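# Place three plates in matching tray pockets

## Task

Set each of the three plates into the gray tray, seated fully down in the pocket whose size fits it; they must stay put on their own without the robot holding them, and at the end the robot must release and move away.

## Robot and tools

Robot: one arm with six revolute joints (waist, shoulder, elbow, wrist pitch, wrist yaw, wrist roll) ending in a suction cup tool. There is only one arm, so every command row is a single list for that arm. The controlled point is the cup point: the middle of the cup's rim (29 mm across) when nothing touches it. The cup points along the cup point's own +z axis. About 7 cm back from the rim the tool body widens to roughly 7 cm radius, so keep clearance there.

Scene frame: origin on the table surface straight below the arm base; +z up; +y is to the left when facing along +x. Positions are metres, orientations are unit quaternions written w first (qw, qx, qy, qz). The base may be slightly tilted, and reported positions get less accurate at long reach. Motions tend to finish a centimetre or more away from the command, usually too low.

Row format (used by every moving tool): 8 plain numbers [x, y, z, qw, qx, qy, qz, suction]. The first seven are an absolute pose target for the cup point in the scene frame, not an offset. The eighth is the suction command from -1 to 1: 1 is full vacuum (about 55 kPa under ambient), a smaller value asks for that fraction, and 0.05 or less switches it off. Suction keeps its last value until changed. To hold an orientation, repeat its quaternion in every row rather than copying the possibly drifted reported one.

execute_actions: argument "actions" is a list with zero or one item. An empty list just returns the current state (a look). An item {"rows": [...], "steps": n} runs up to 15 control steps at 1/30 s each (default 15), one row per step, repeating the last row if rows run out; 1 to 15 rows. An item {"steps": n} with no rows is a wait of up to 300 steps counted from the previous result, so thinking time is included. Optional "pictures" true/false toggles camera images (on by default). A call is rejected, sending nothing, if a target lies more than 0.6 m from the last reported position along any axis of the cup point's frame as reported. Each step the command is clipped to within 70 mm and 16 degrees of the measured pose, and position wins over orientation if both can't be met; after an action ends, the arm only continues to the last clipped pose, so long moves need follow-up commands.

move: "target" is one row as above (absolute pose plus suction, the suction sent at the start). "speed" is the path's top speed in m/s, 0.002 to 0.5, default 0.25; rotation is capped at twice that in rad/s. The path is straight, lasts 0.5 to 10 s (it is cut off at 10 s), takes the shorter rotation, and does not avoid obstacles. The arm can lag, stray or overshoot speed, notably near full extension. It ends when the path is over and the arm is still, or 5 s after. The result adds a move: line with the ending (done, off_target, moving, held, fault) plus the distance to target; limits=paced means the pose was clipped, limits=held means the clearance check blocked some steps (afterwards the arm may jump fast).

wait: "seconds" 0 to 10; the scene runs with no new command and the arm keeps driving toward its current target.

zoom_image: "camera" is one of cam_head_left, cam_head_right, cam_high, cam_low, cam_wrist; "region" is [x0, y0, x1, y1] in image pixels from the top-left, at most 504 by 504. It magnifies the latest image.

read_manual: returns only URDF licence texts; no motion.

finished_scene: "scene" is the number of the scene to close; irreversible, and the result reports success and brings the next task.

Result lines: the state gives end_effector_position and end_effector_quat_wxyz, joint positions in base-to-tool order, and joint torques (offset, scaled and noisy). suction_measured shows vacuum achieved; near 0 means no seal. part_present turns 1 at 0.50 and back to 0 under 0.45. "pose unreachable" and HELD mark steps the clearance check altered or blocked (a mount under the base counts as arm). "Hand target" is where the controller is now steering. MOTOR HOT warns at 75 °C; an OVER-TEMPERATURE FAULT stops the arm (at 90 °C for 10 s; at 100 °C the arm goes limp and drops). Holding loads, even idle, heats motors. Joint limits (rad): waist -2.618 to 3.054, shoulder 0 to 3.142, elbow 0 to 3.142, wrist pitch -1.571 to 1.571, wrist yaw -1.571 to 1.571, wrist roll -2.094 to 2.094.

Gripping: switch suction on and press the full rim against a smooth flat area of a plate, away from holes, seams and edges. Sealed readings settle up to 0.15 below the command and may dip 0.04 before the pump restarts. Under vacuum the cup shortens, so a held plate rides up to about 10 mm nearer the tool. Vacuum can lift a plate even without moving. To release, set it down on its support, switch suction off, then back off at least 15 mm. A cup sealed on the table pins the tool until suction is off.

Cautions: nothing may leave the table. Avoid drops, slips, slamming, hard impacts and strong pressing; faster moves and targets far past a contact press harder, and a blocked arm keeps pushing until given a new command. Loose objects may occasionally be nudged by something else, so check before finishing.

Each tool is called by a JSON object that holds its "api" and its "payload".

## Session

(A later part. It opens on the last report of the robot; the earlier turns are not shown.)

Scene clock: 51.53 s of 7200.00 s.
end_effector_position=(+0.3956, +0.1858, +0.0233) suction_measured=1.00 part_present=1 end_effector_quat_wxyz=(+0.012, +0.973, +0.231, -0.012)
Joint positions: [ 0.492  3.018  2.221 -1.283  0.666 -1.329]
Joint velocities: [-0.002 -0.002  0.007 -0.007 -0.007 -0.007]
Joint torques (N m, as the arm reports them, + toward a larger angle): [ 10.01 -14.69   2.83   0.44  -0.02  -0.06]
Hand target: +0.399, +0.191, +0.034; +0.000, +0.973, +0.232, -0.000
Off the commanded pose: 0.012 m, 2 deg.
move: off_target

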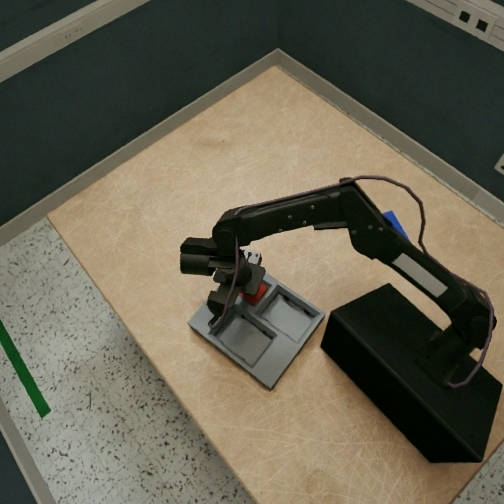

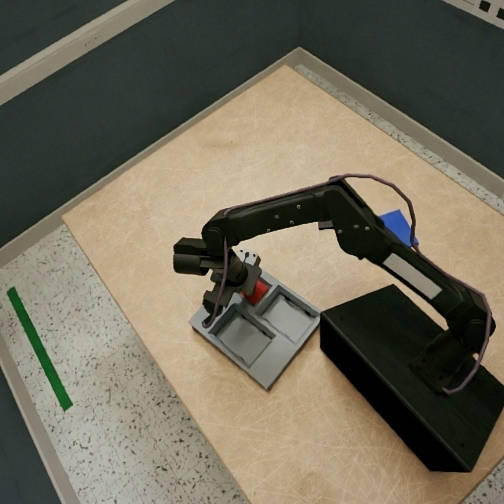

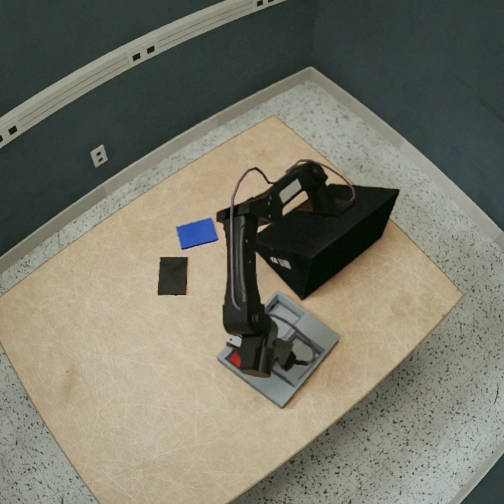

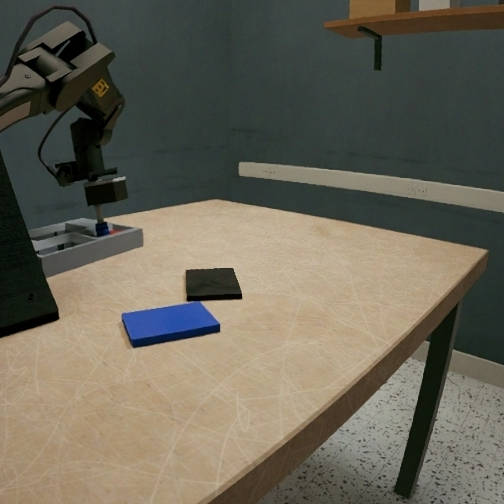

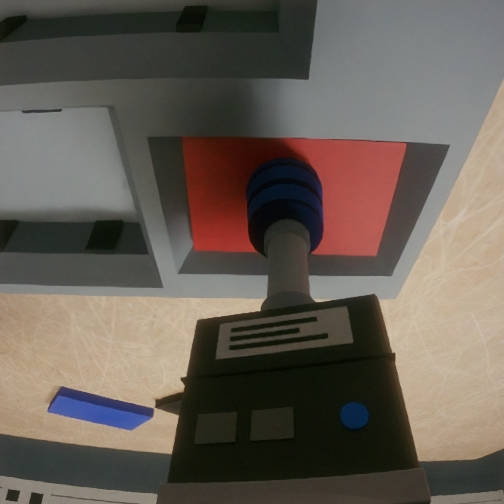

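{"api": "move", "payload": {"target": [0.3995,0.1895,0.012,0,0.973,0.232,0,1], "speed": 0.02}}

Scene clock: 53.93 s of 7200.00 s.
end_effector_position=(+0.3969, +0.1865, +0.0097) suction_measured=0.99 part_present=1 end_effector_quat_wxyz=(+0.011, +0.972, +0.233, -0.007)
Joint positions: [ 0.475  3.01   2.163 -1.208  0.679 -1.361]
Joint velocities: [-0.017 -0.007 -0.002 -0.007 -0.022 -0.051]
Joint torques (N m, as the arm reports them, + toward a larger angle): [  8.77 -13.41   2.65   0.5    0.05  -0.18]
Hand target: +0.400, +0.190, +0.012; +0.001, +0.973, +0.232, -0.001
Off the commanded pose: 0.005 m, 2 deg.
move: done

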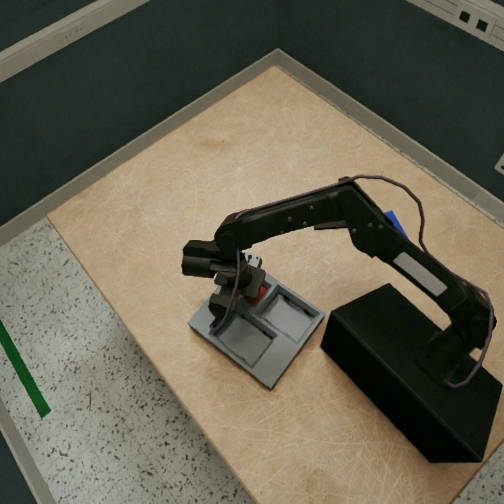

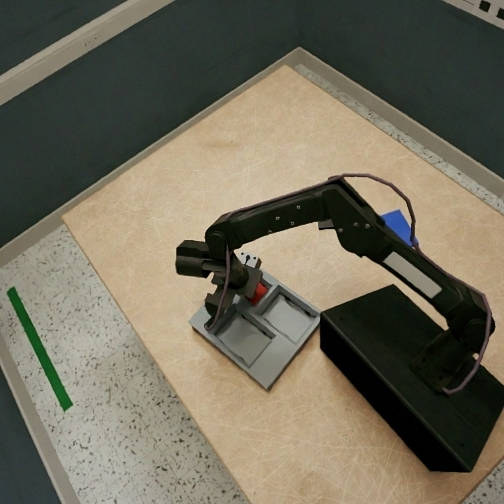

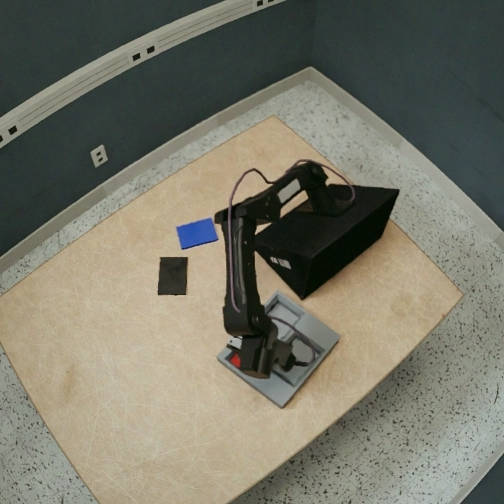

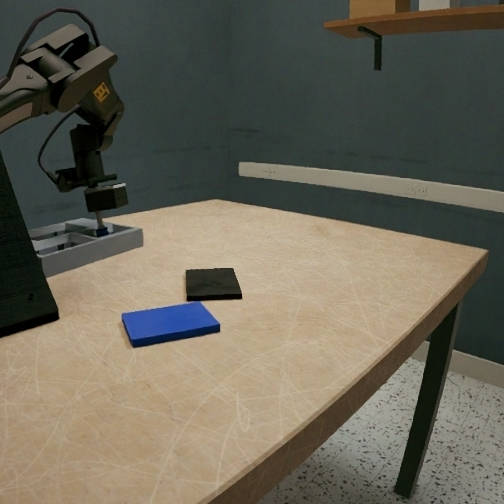

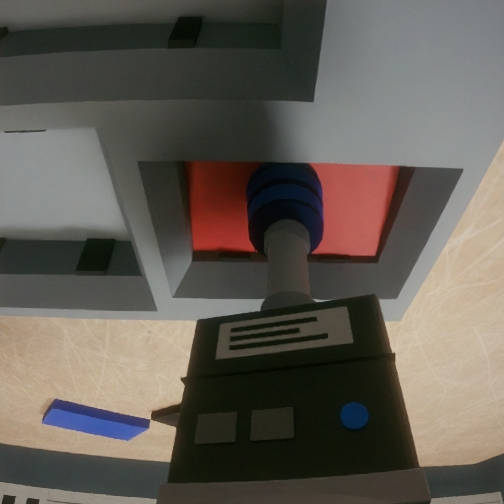

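{"api": "move", "payload": {"target": [0.3985,0.188,-0.006,0,0.973,0.232,0,1], "speed": 0.02}}

Scene clock: 56.17 s of 7200.00 s.
end_effector_position=(+0.3982, +0.1868, +0.0074) suction_measured=0.99 part_present=1 end_effector_quat_wxyz=(+0.009, +0.971, +0.240, +0.002)
Joint positions: [ 0.472  2.986  2.111 -1.154  0.684 -1.393]
Joint velocities: [-0.012  0.002 -0.017  0.037 -0.007  0.007]
Joint torques (N m, as the arm reports them, + toward a larger angle): [  6.52 -11.63   1.5    0.74   0.06  -0.16]
Hand target: +0.398, +0.188, -0.006; +0.001, +0.973, +0.232, -0.001
Off the commanded pose: 0.013 m, 1 deg.
move: off_target

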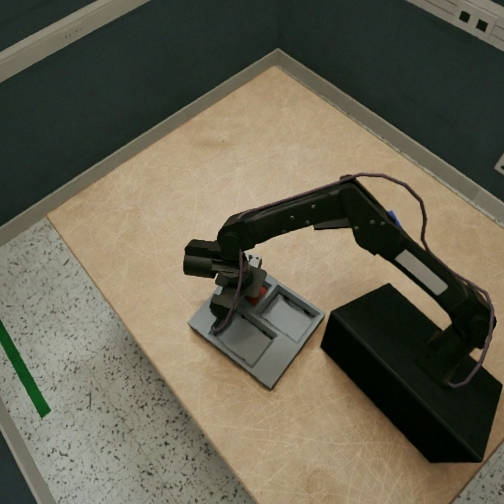

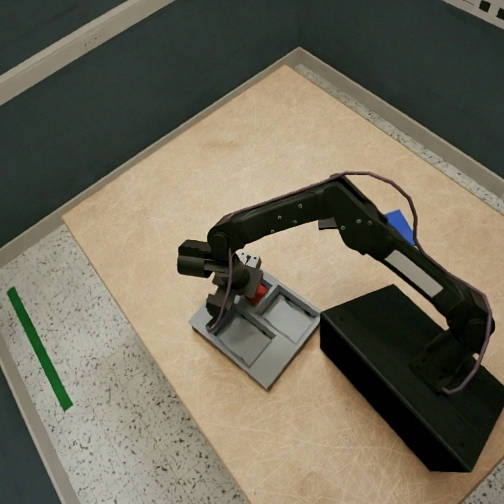

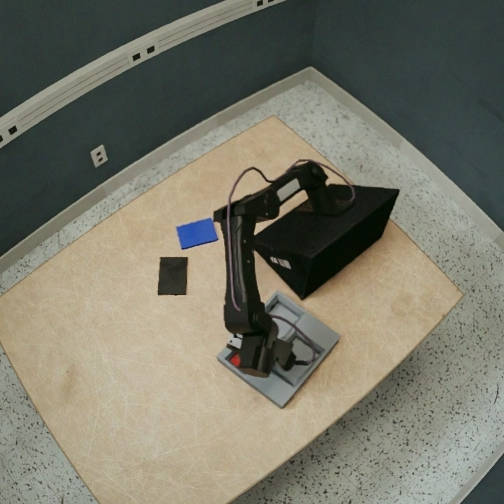

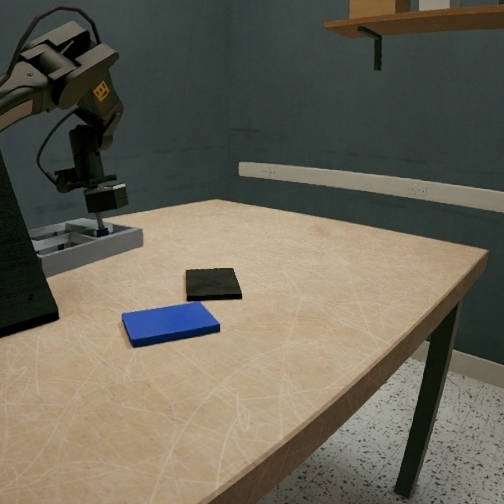

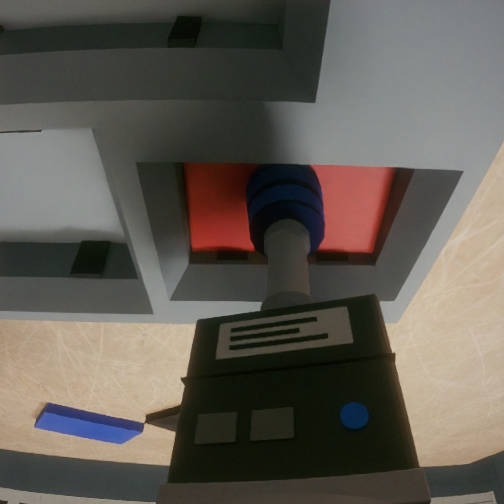

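{"api": "move", "payload": {"target": [0.3985,0.188,-0.018,0,0.973,0.232,0,1], "speed": 0.02}}

{"api": "execute_actions", "payload": {"actions": [{"rows":[[0.398,0.188,0.005,0,0.973,0.232,0,0]],"steps":15}], "pictures": false}}

{"api": "move", "payload": {"target": [0.396,0.188,0.09,0,0.973,0.232,0,0], "speed": 0.12}}

{"api": "move", "payload": {"target": [0.41,-0.1,0.09,0,0.707,-0.707,0,0], "speed": 0.4}}

Scene clock: 63.13 s of 7200.00 s.
end_effector_position=(+0.3987, +0.1869, +0.0066) suction_measured=0.98 part_present=1 end_effector_quat_wxyz=(+0.008, +0.970, +0.245, +0.006)
Joint positions: [ 0.471  2.975  2.087 -1.129  0.686 -1.41 ]
Joint velocities: [-0.007 -0.002  0.002  0.037  0.007 -0.081]
Joint torques (N m, as the arm reports them, + toward a larger angle): [  5.38 -10.45   1.39   0.98   0.12  -0.14]
Hand target: +0.397, +0.188, -0.017; +0.001, +0.973, +0.232, -0.001
Off the commanded pose: 0.025 m, 2 deg.
move: off_target

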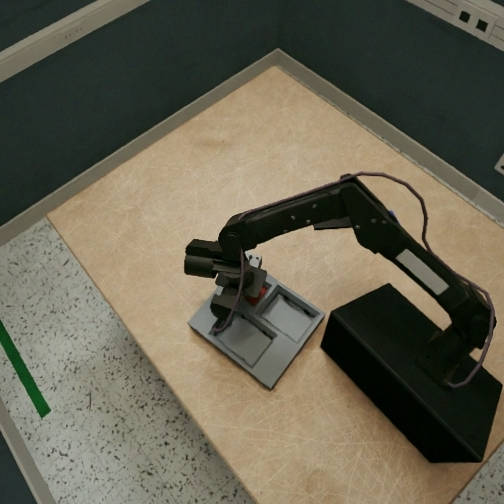

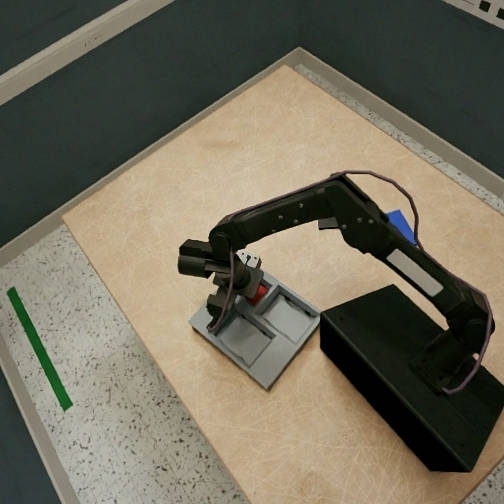

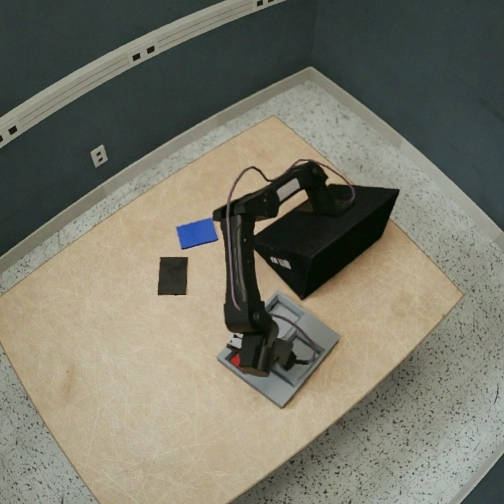

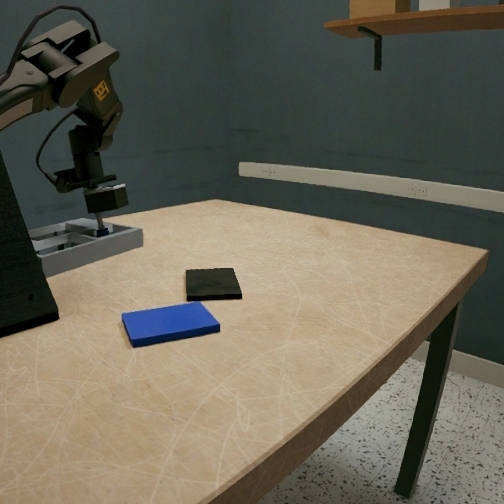

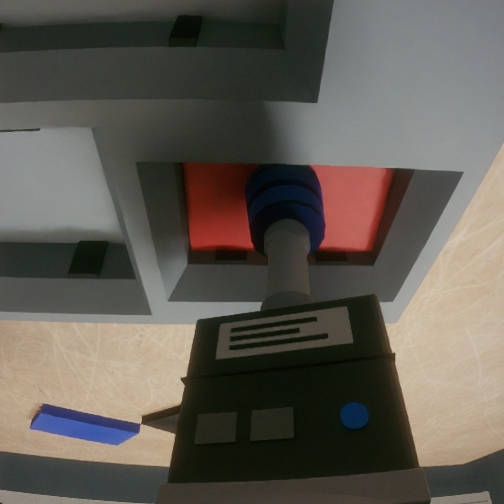

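Scene clock: 63.63 s of 7200.00 s.
end_effector_position=(+0.3989, +0.1868, +0.0081) suction_measured=0.00 part_present=0 end_effector_quat_wxyz=(+0.008, +0.971, +0.238, +0.007)
Joint positions: [ 0.473  2.975  2.091 -1.135  0.685 -1.395]
Joint velocities: [-0.007 -0.012 -0.012 -0.066  0.022 -0.007]
Joint torques (N m, as the arm reports them, + toward a larger angle): [  7.83 -11.43   4.33   0.36   0.     0.  ]
Hand target: +0.398, +0.188, +0.005; +0.000, +0.973, +0.232, +0.000
Off the commanded pose: 0.003 m, 1 deg.
Steps of this call (steps 1 to 15: all 15 steps of this action). Readings (end_effector_position | what the end effector reports):
1: (+0.3987, +0.1867, +0.0073) | suction_measured=0.14 part_present=0
2: (+0.3991, +0.1869, +0.0079) | suction_measured=0.00 part_present=0
4: (+0.3992, +0.1870, +0.0081) | suction_measured=0.00 part_present=0
8: (+0.3989, +0.1868, +0.0081) | suction_measured=0.00 part_present=0
15: the state above

Scene clock: 65.27 s of 7200.00 s.
end_effector_position=(+0.3993, +0.1785, +0.0845) suction_measured=0.00 part_present=0 end_effector_quat_wxyz=(+0.001, +0.974, +0.226, -0.002)
Joint positions: [ 0.553  2.975  2.361 -1.471  0.628 -1.274]
Joint velocities: [-0.002  0.007 -0.017 -0.037 -0.11   0.037]
Joint torques (N m, as the arm reports them, + toward a larger angle): [ 10.32 -10.82   5.99   0.19   0.02   0.01]
Hand target: +0.396, +0.187, +0.090; -0.001, +0.973, +0.232, +0.001
Off the commanded pose: 0.011 m, 1 deg.
move: off_target

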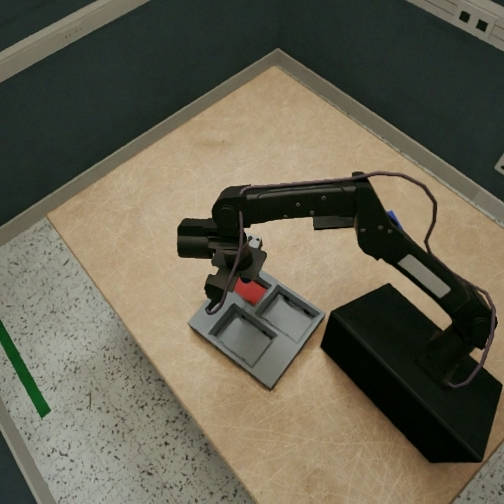

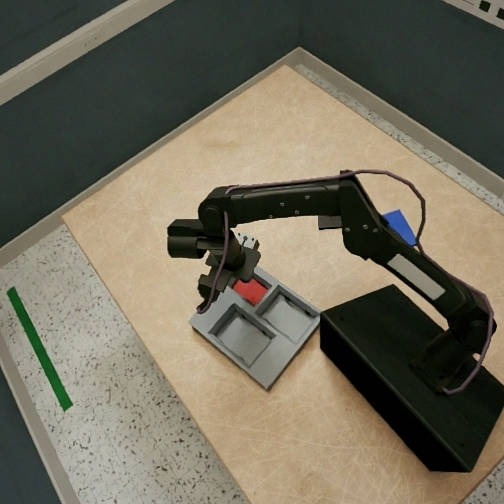

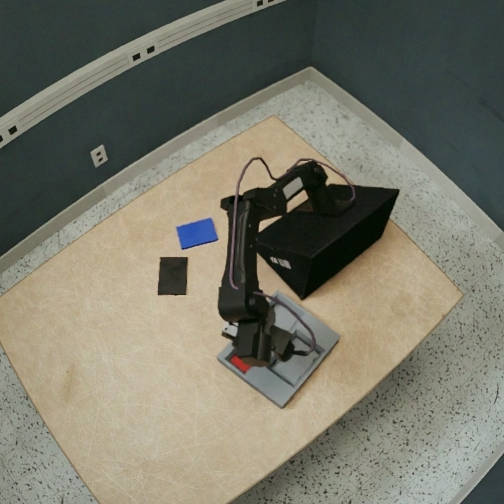

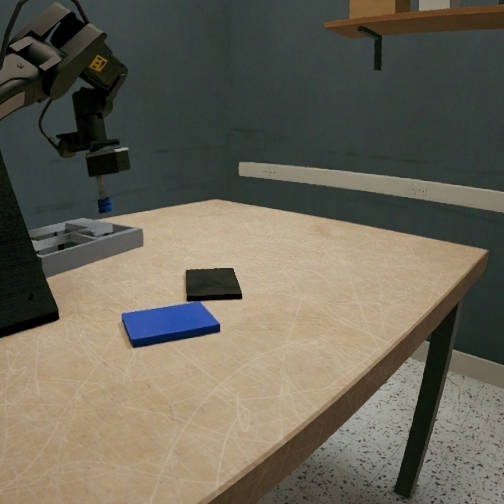

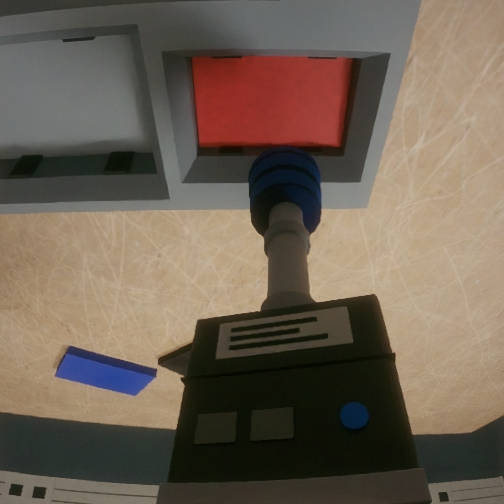

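Scene clock: 68.40 s of 7200.00 s.
end_effector_position=(+0.4009, -0.0981, +0.0763) suction_measured=0.00 part_present=0 end_effector_quat_wxyz=(+0.011, +0.710, -0.704, -0.014)
Joint positions: [ 0.118  2.239  1.773 -1.305  0.761  0.232]
Joint velocities: [-0.007 -0.012 -0.017  0.007 -0.022  0.007]
Joint torques (N m, as the arm reports them, + toward a larger angle): [  9.77 -10.44   3.21   0.19   0.14  -0.07]
Hand target: +0.405, -0.102, +0.089; +0.002, +0.707, -0.707, +0.000
Off the commanded pose: 0.017 m, 2 deg.
move: off_target

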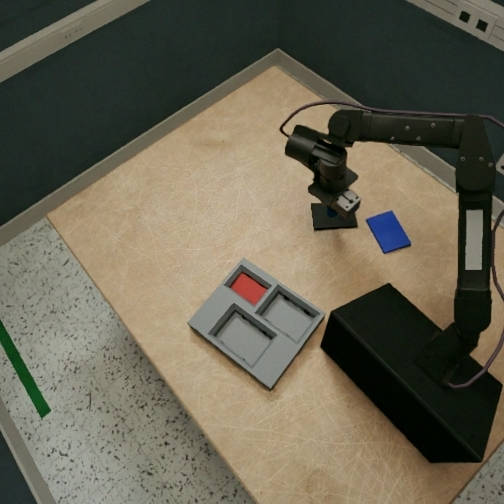

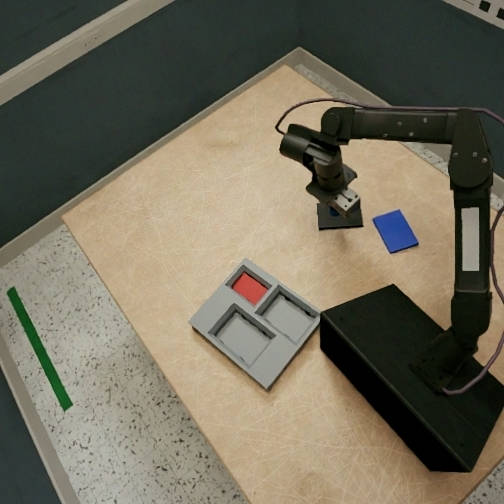

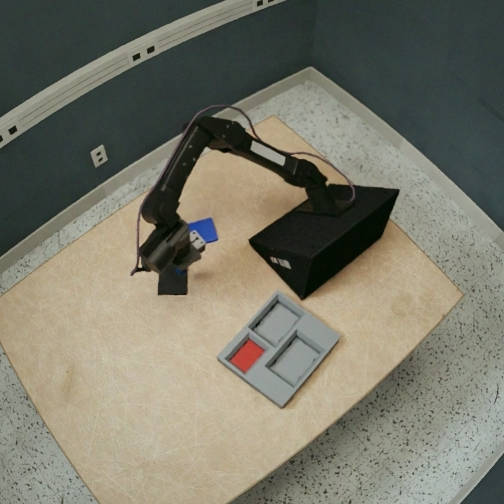

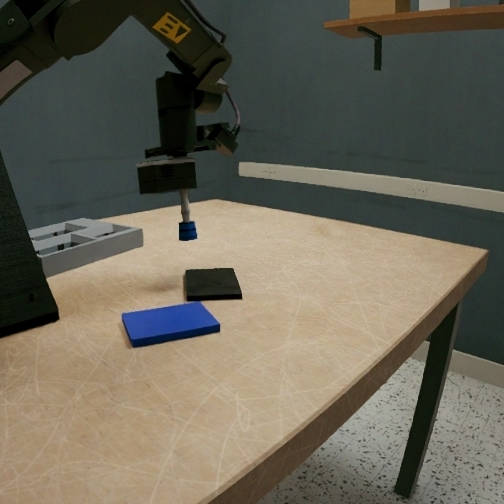

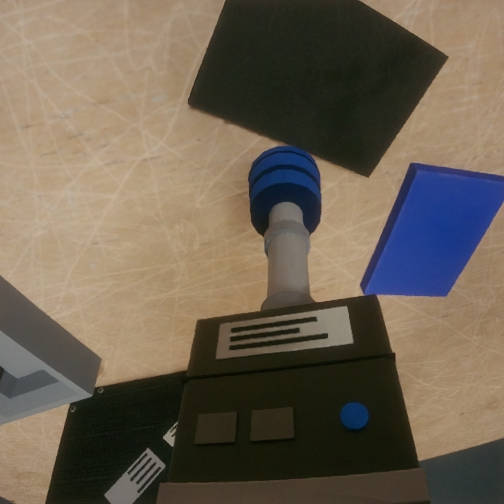

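{"api": "move", "payload": {"target": [0.437,-0.117,0.04,0,0.976,-0.216,0,0], "speed": 0.4}}

Scene clock: 74.30 s of 7200.00 s.
end_effector_position=(+0.4284, -0.1207, +0.0337) suction_measured=0.00 part_present=0 end_effector_quat_wxyz=(+0.004, +0.976, -0.218, -0.013)
Joint positions: [ 0.007  2.307  1.83  -1.177  0.784 -1.051]
Joint velocities: [-0.012  0.012  0.012  0.051 -0.081 -0.007]
Joint torques (N m, as the arm reports them, + toward a larger angle): [10.19 -9.32  4.09  0.34  0.16 -0.04]
Hand target: +0.436, -0.118, +0.040; +0.001, +0.976, -0.216, -0.000
Off the commanded pose: 0.011 m, 2 deg.
After step 90, 0.77 s passed at rest.
move: off_target

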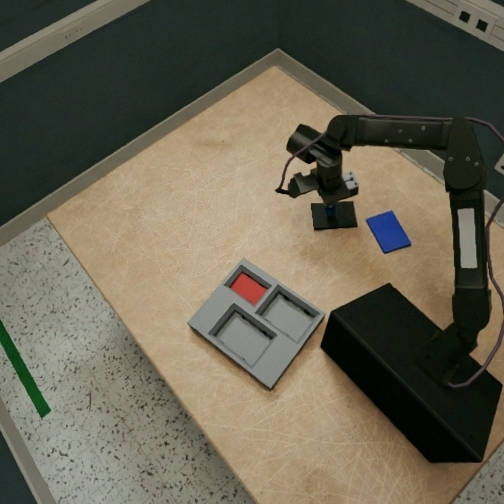

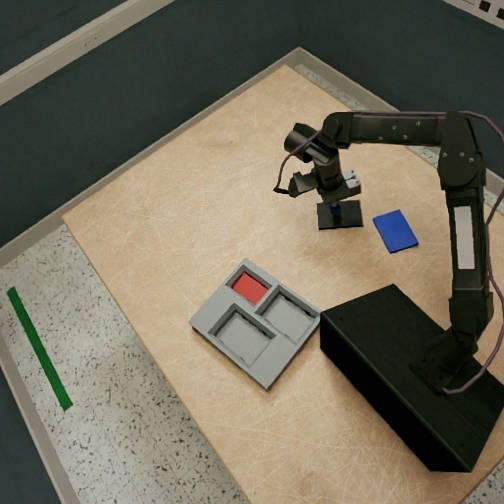

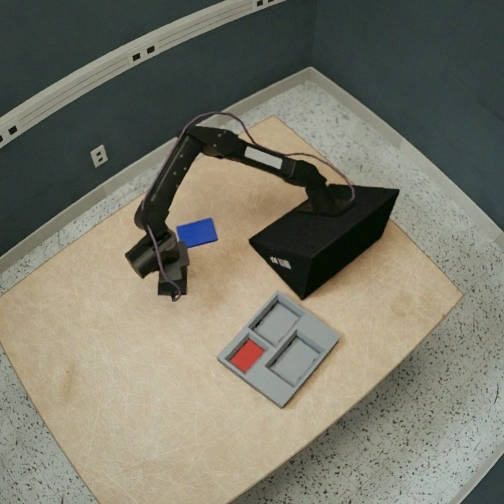

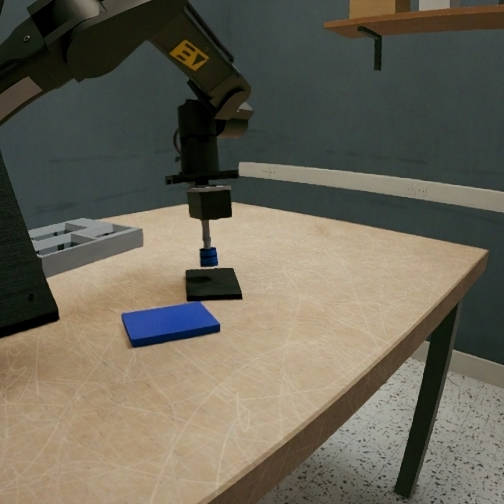

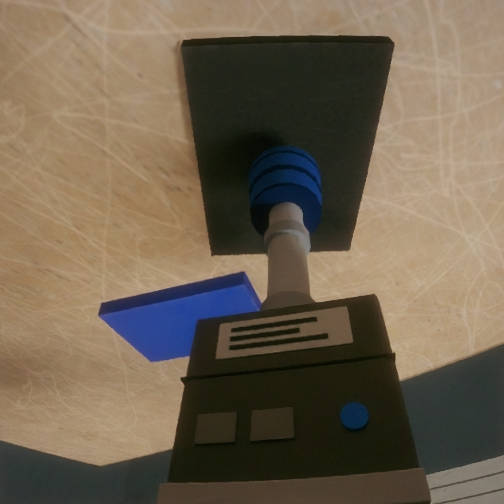

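{"api": "move", "payload": {"target": [0.432,-0.118,0.008,0,0.976,-0.216,0,1], "speed": 0.04}}

{"api": "move", "payload": {"target": [0.42,-0.09,0.09,0,0.97,-0.24,0,1], "speed": 0.12}}

{"api": "move", "payload": {"target": [0.29,0.268,0.075,0,0.848,-0.53,0,1], "speed": 0.2}}

Scene clock: 79.50 s of 7200.00 s.
end_effector_position=(+0.4269, -0.1230, +0.0026) suction_measured=0.71 part_present=1 end_effector_quat_wxyz=(+0.007, +0.976, -0.217, -0.011)
Joint positions: [-0.044  2.307  1.741 -1.035  0.794 -1.127]
Joint velocities: [ 0.002 -0.007  0.022 -0.022  0.007 -0.051]
Joint torques (N m, as the arm reports them, + toward a larger angle): [  9.81 -10.33   1.96   0.34   0.07  -0.02]
Hand target: +0.432, -0.118, +0.008; +0.000, +0.976, -0.216, -0.000
Off the commanded pose: 0.009 m, 2 deg.
After step 90, 1.13 s passed at rest.
move: done

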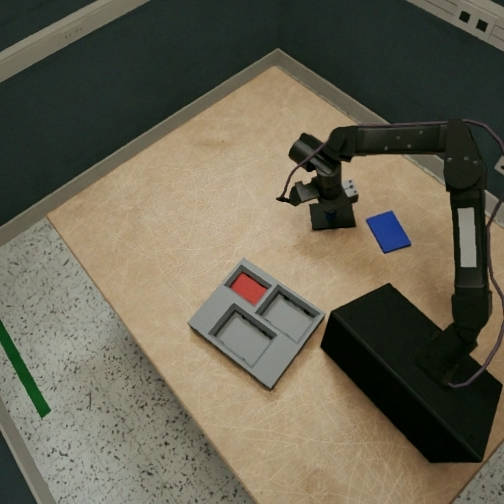

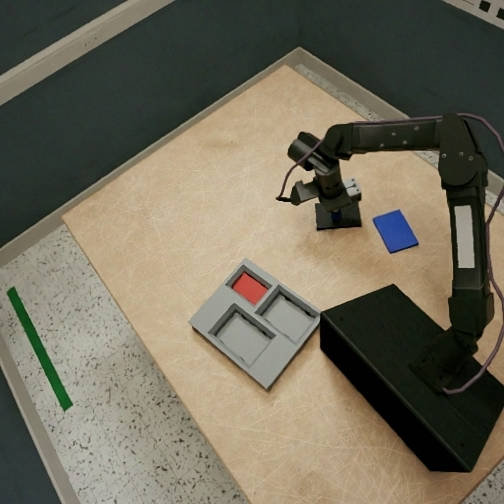

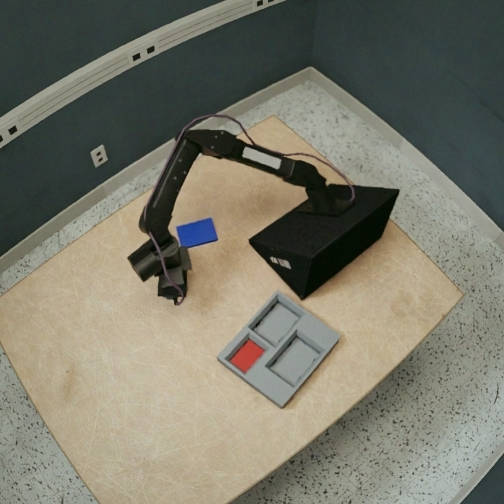

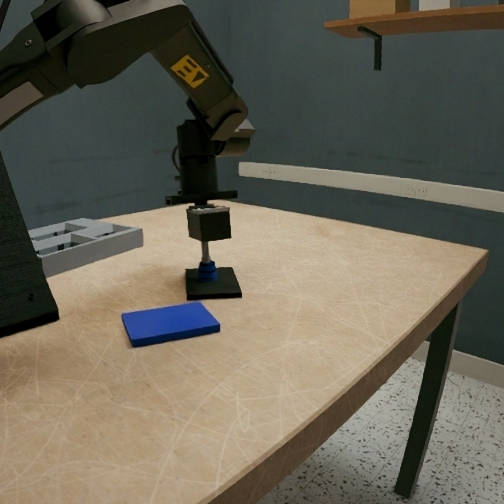

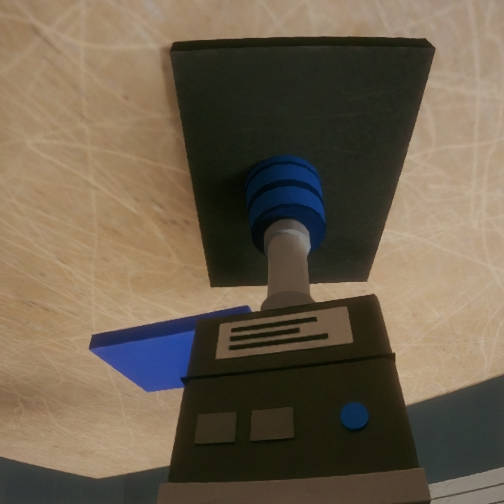

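Scene clock: 80.90 s of 7200.00 s.
end_effector_position=(+0.4130, -0.0902, +0.0725) suction_measured=1.00 part_present=1 end_effector_quat_wxyz=(+0.008, +0.972, -0.235, -0.017)
Joint positions: [ 0.126  2.307  1.843 -1.321  0.772 -0.839]
Joint velocities: [-0.017 -0.012 -0.002 -0.037 -0.007  0.051]
Joint torques (N m, as the arm reports them, + toward a larger angle): [ 11.28 -10.46   5.17   0.07   0.03  -0.04]
Hand target: +0.420, -0.090, +0.090; -0.001, +0.971, -0.240, +0.001
Off the commanded pose: 0.019 m, 2 deg.
move: off_target

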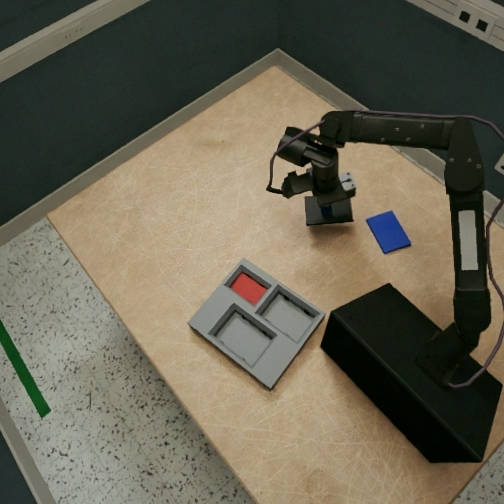

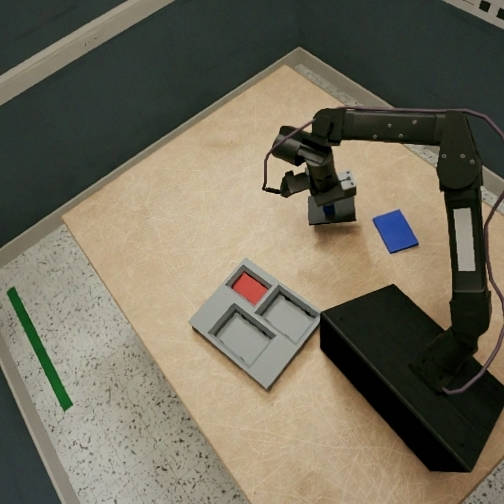

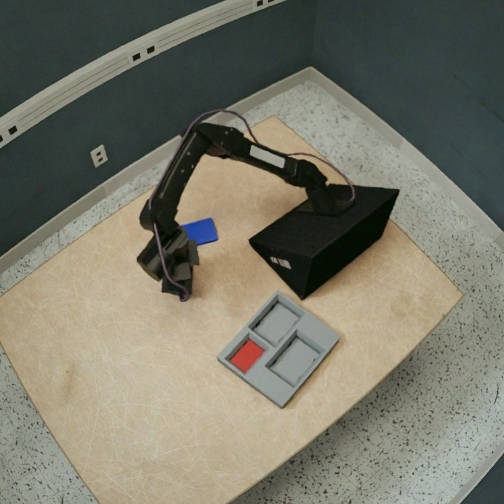

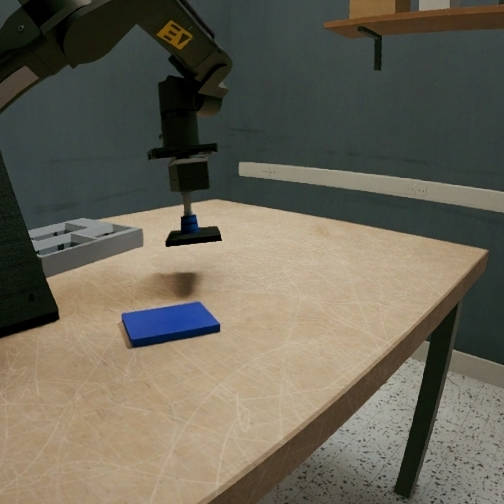

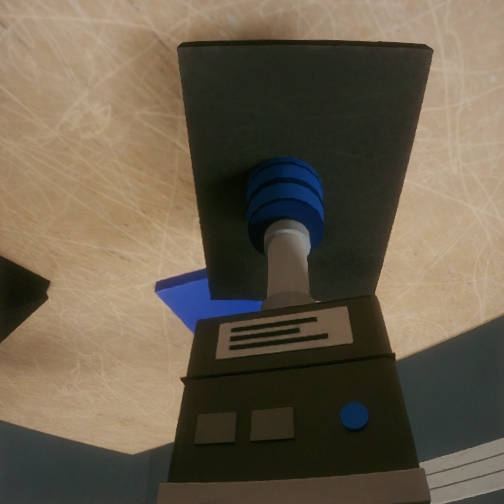

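Scene clock: 83.63 s of 7200.00 s.
end_effector_position=(+0.2940, +0.2679, +0.0692) suction_measured=0.98 part_present=1 end_effector_quat_wxyz=(+0.005, +0.849, -0.529, -0.005)
Joint positions: [ 0.786  3.017  2.092 -1.29   0.492  0.531]
Joint velocities: [ 0.007 -0.007  0.002  0.007  0.022 -0.007]
Joint torques (N m, as the arm reports them, + toward a larger angle): [  8.18 -12.45   6.58   0.13  -0.01   0.02]
Hand target: +0.296, +0.273, +0.078; -0.004, +0.848, -0.530, -0.001
Off the commanded pose: 0.007 m, 1 deg.
move: done

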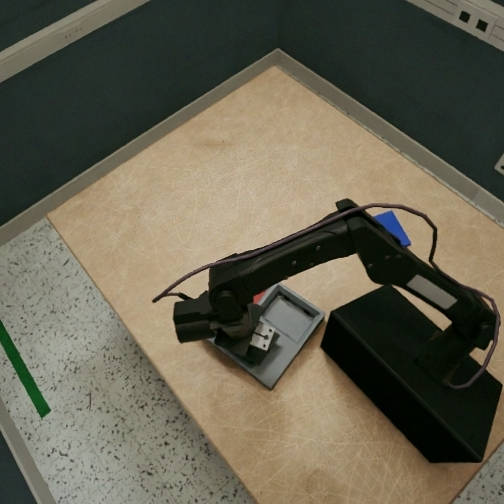

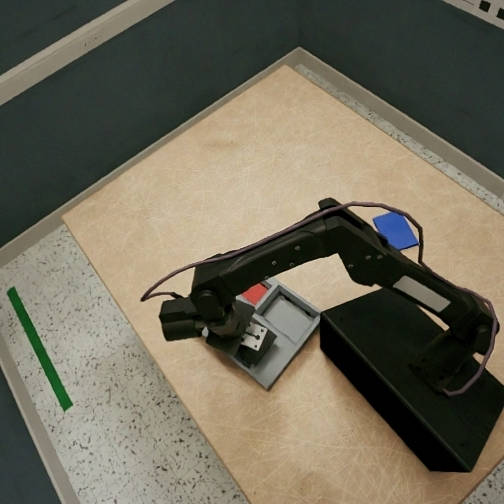

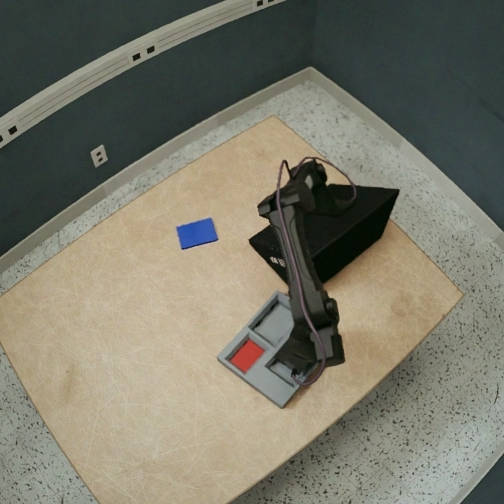

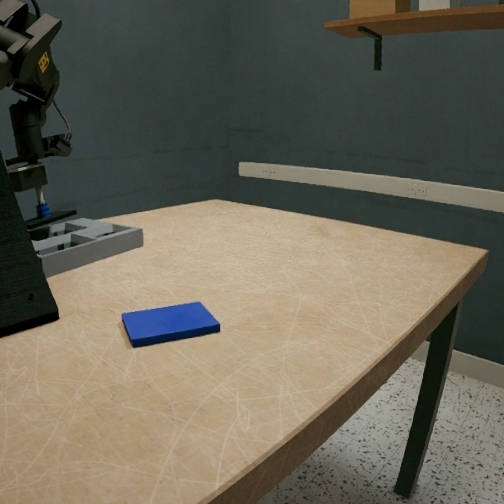

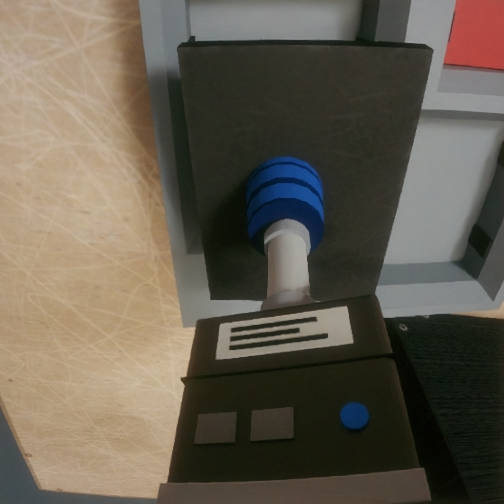

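{"api": "move", "payload": {"target": [0.302,0.281,0.052,0,0.852,-0.523,0,1], "speed": 0.04}}

Scene clock: 87.53 s of 7200.00 s.
end_effector_position=(+0.2913, +0.2713, +0.0485) suction_measured=0.96 part_present=1 end_effector_quat_wxyz=(+0.019, +0.855, -0.518, -0.011)
Joint positions: [ 0.766  3.075  2.12  -1.285  0.492  0.503]
Joint velocities: [-0.022 -0.002 -0.007 -0.022 -0.066 -0.051]
Joint torques (N m, as the arm reports them, + toward a larger angle): [  7.1  -12.13   6.24   0.42   0.19   0.04]
Hand target: +0.302, +0.281, +0.052; -0.000, +0.852, -0.523, -0.000
Off the commanded pose: 0.015 m, 3 deg.
move: off_target

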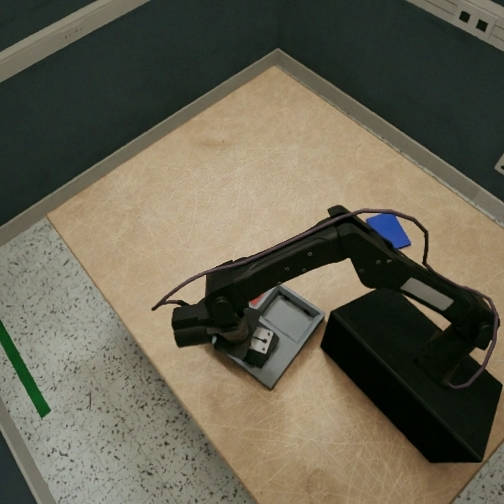

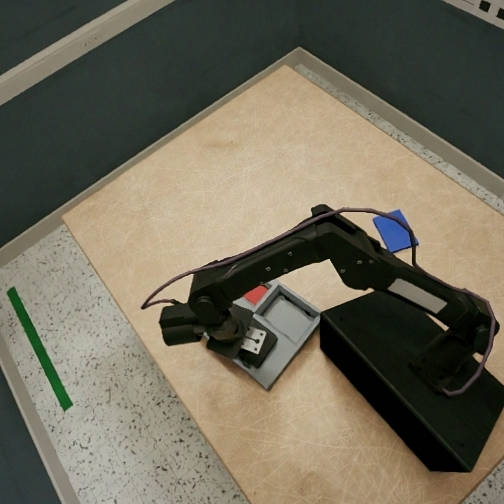

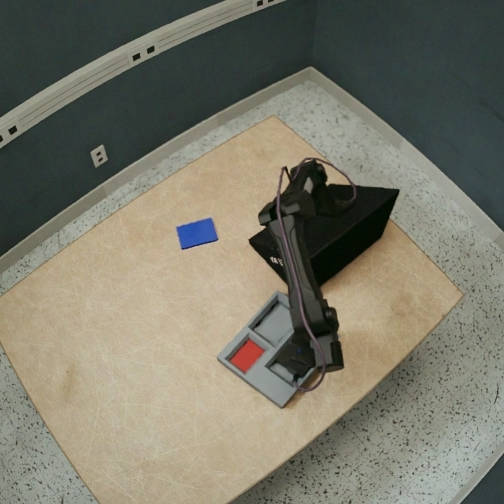

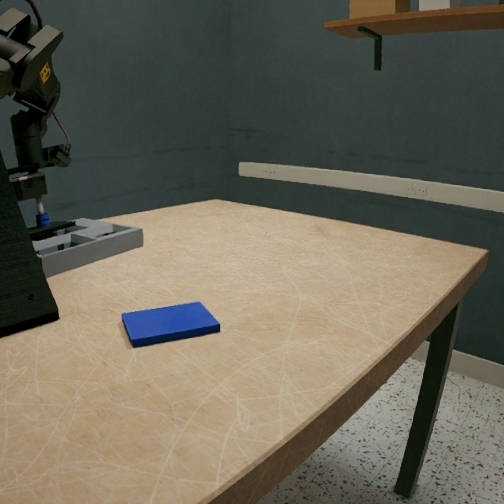

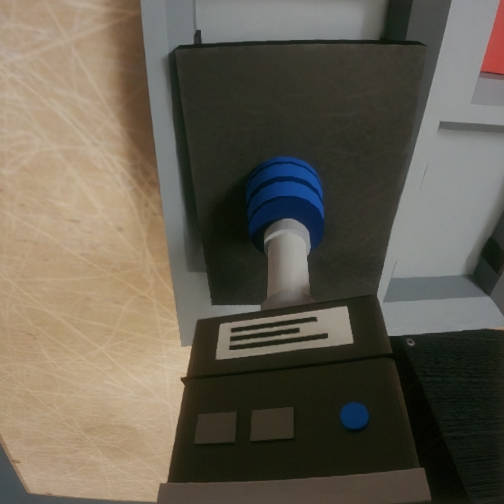

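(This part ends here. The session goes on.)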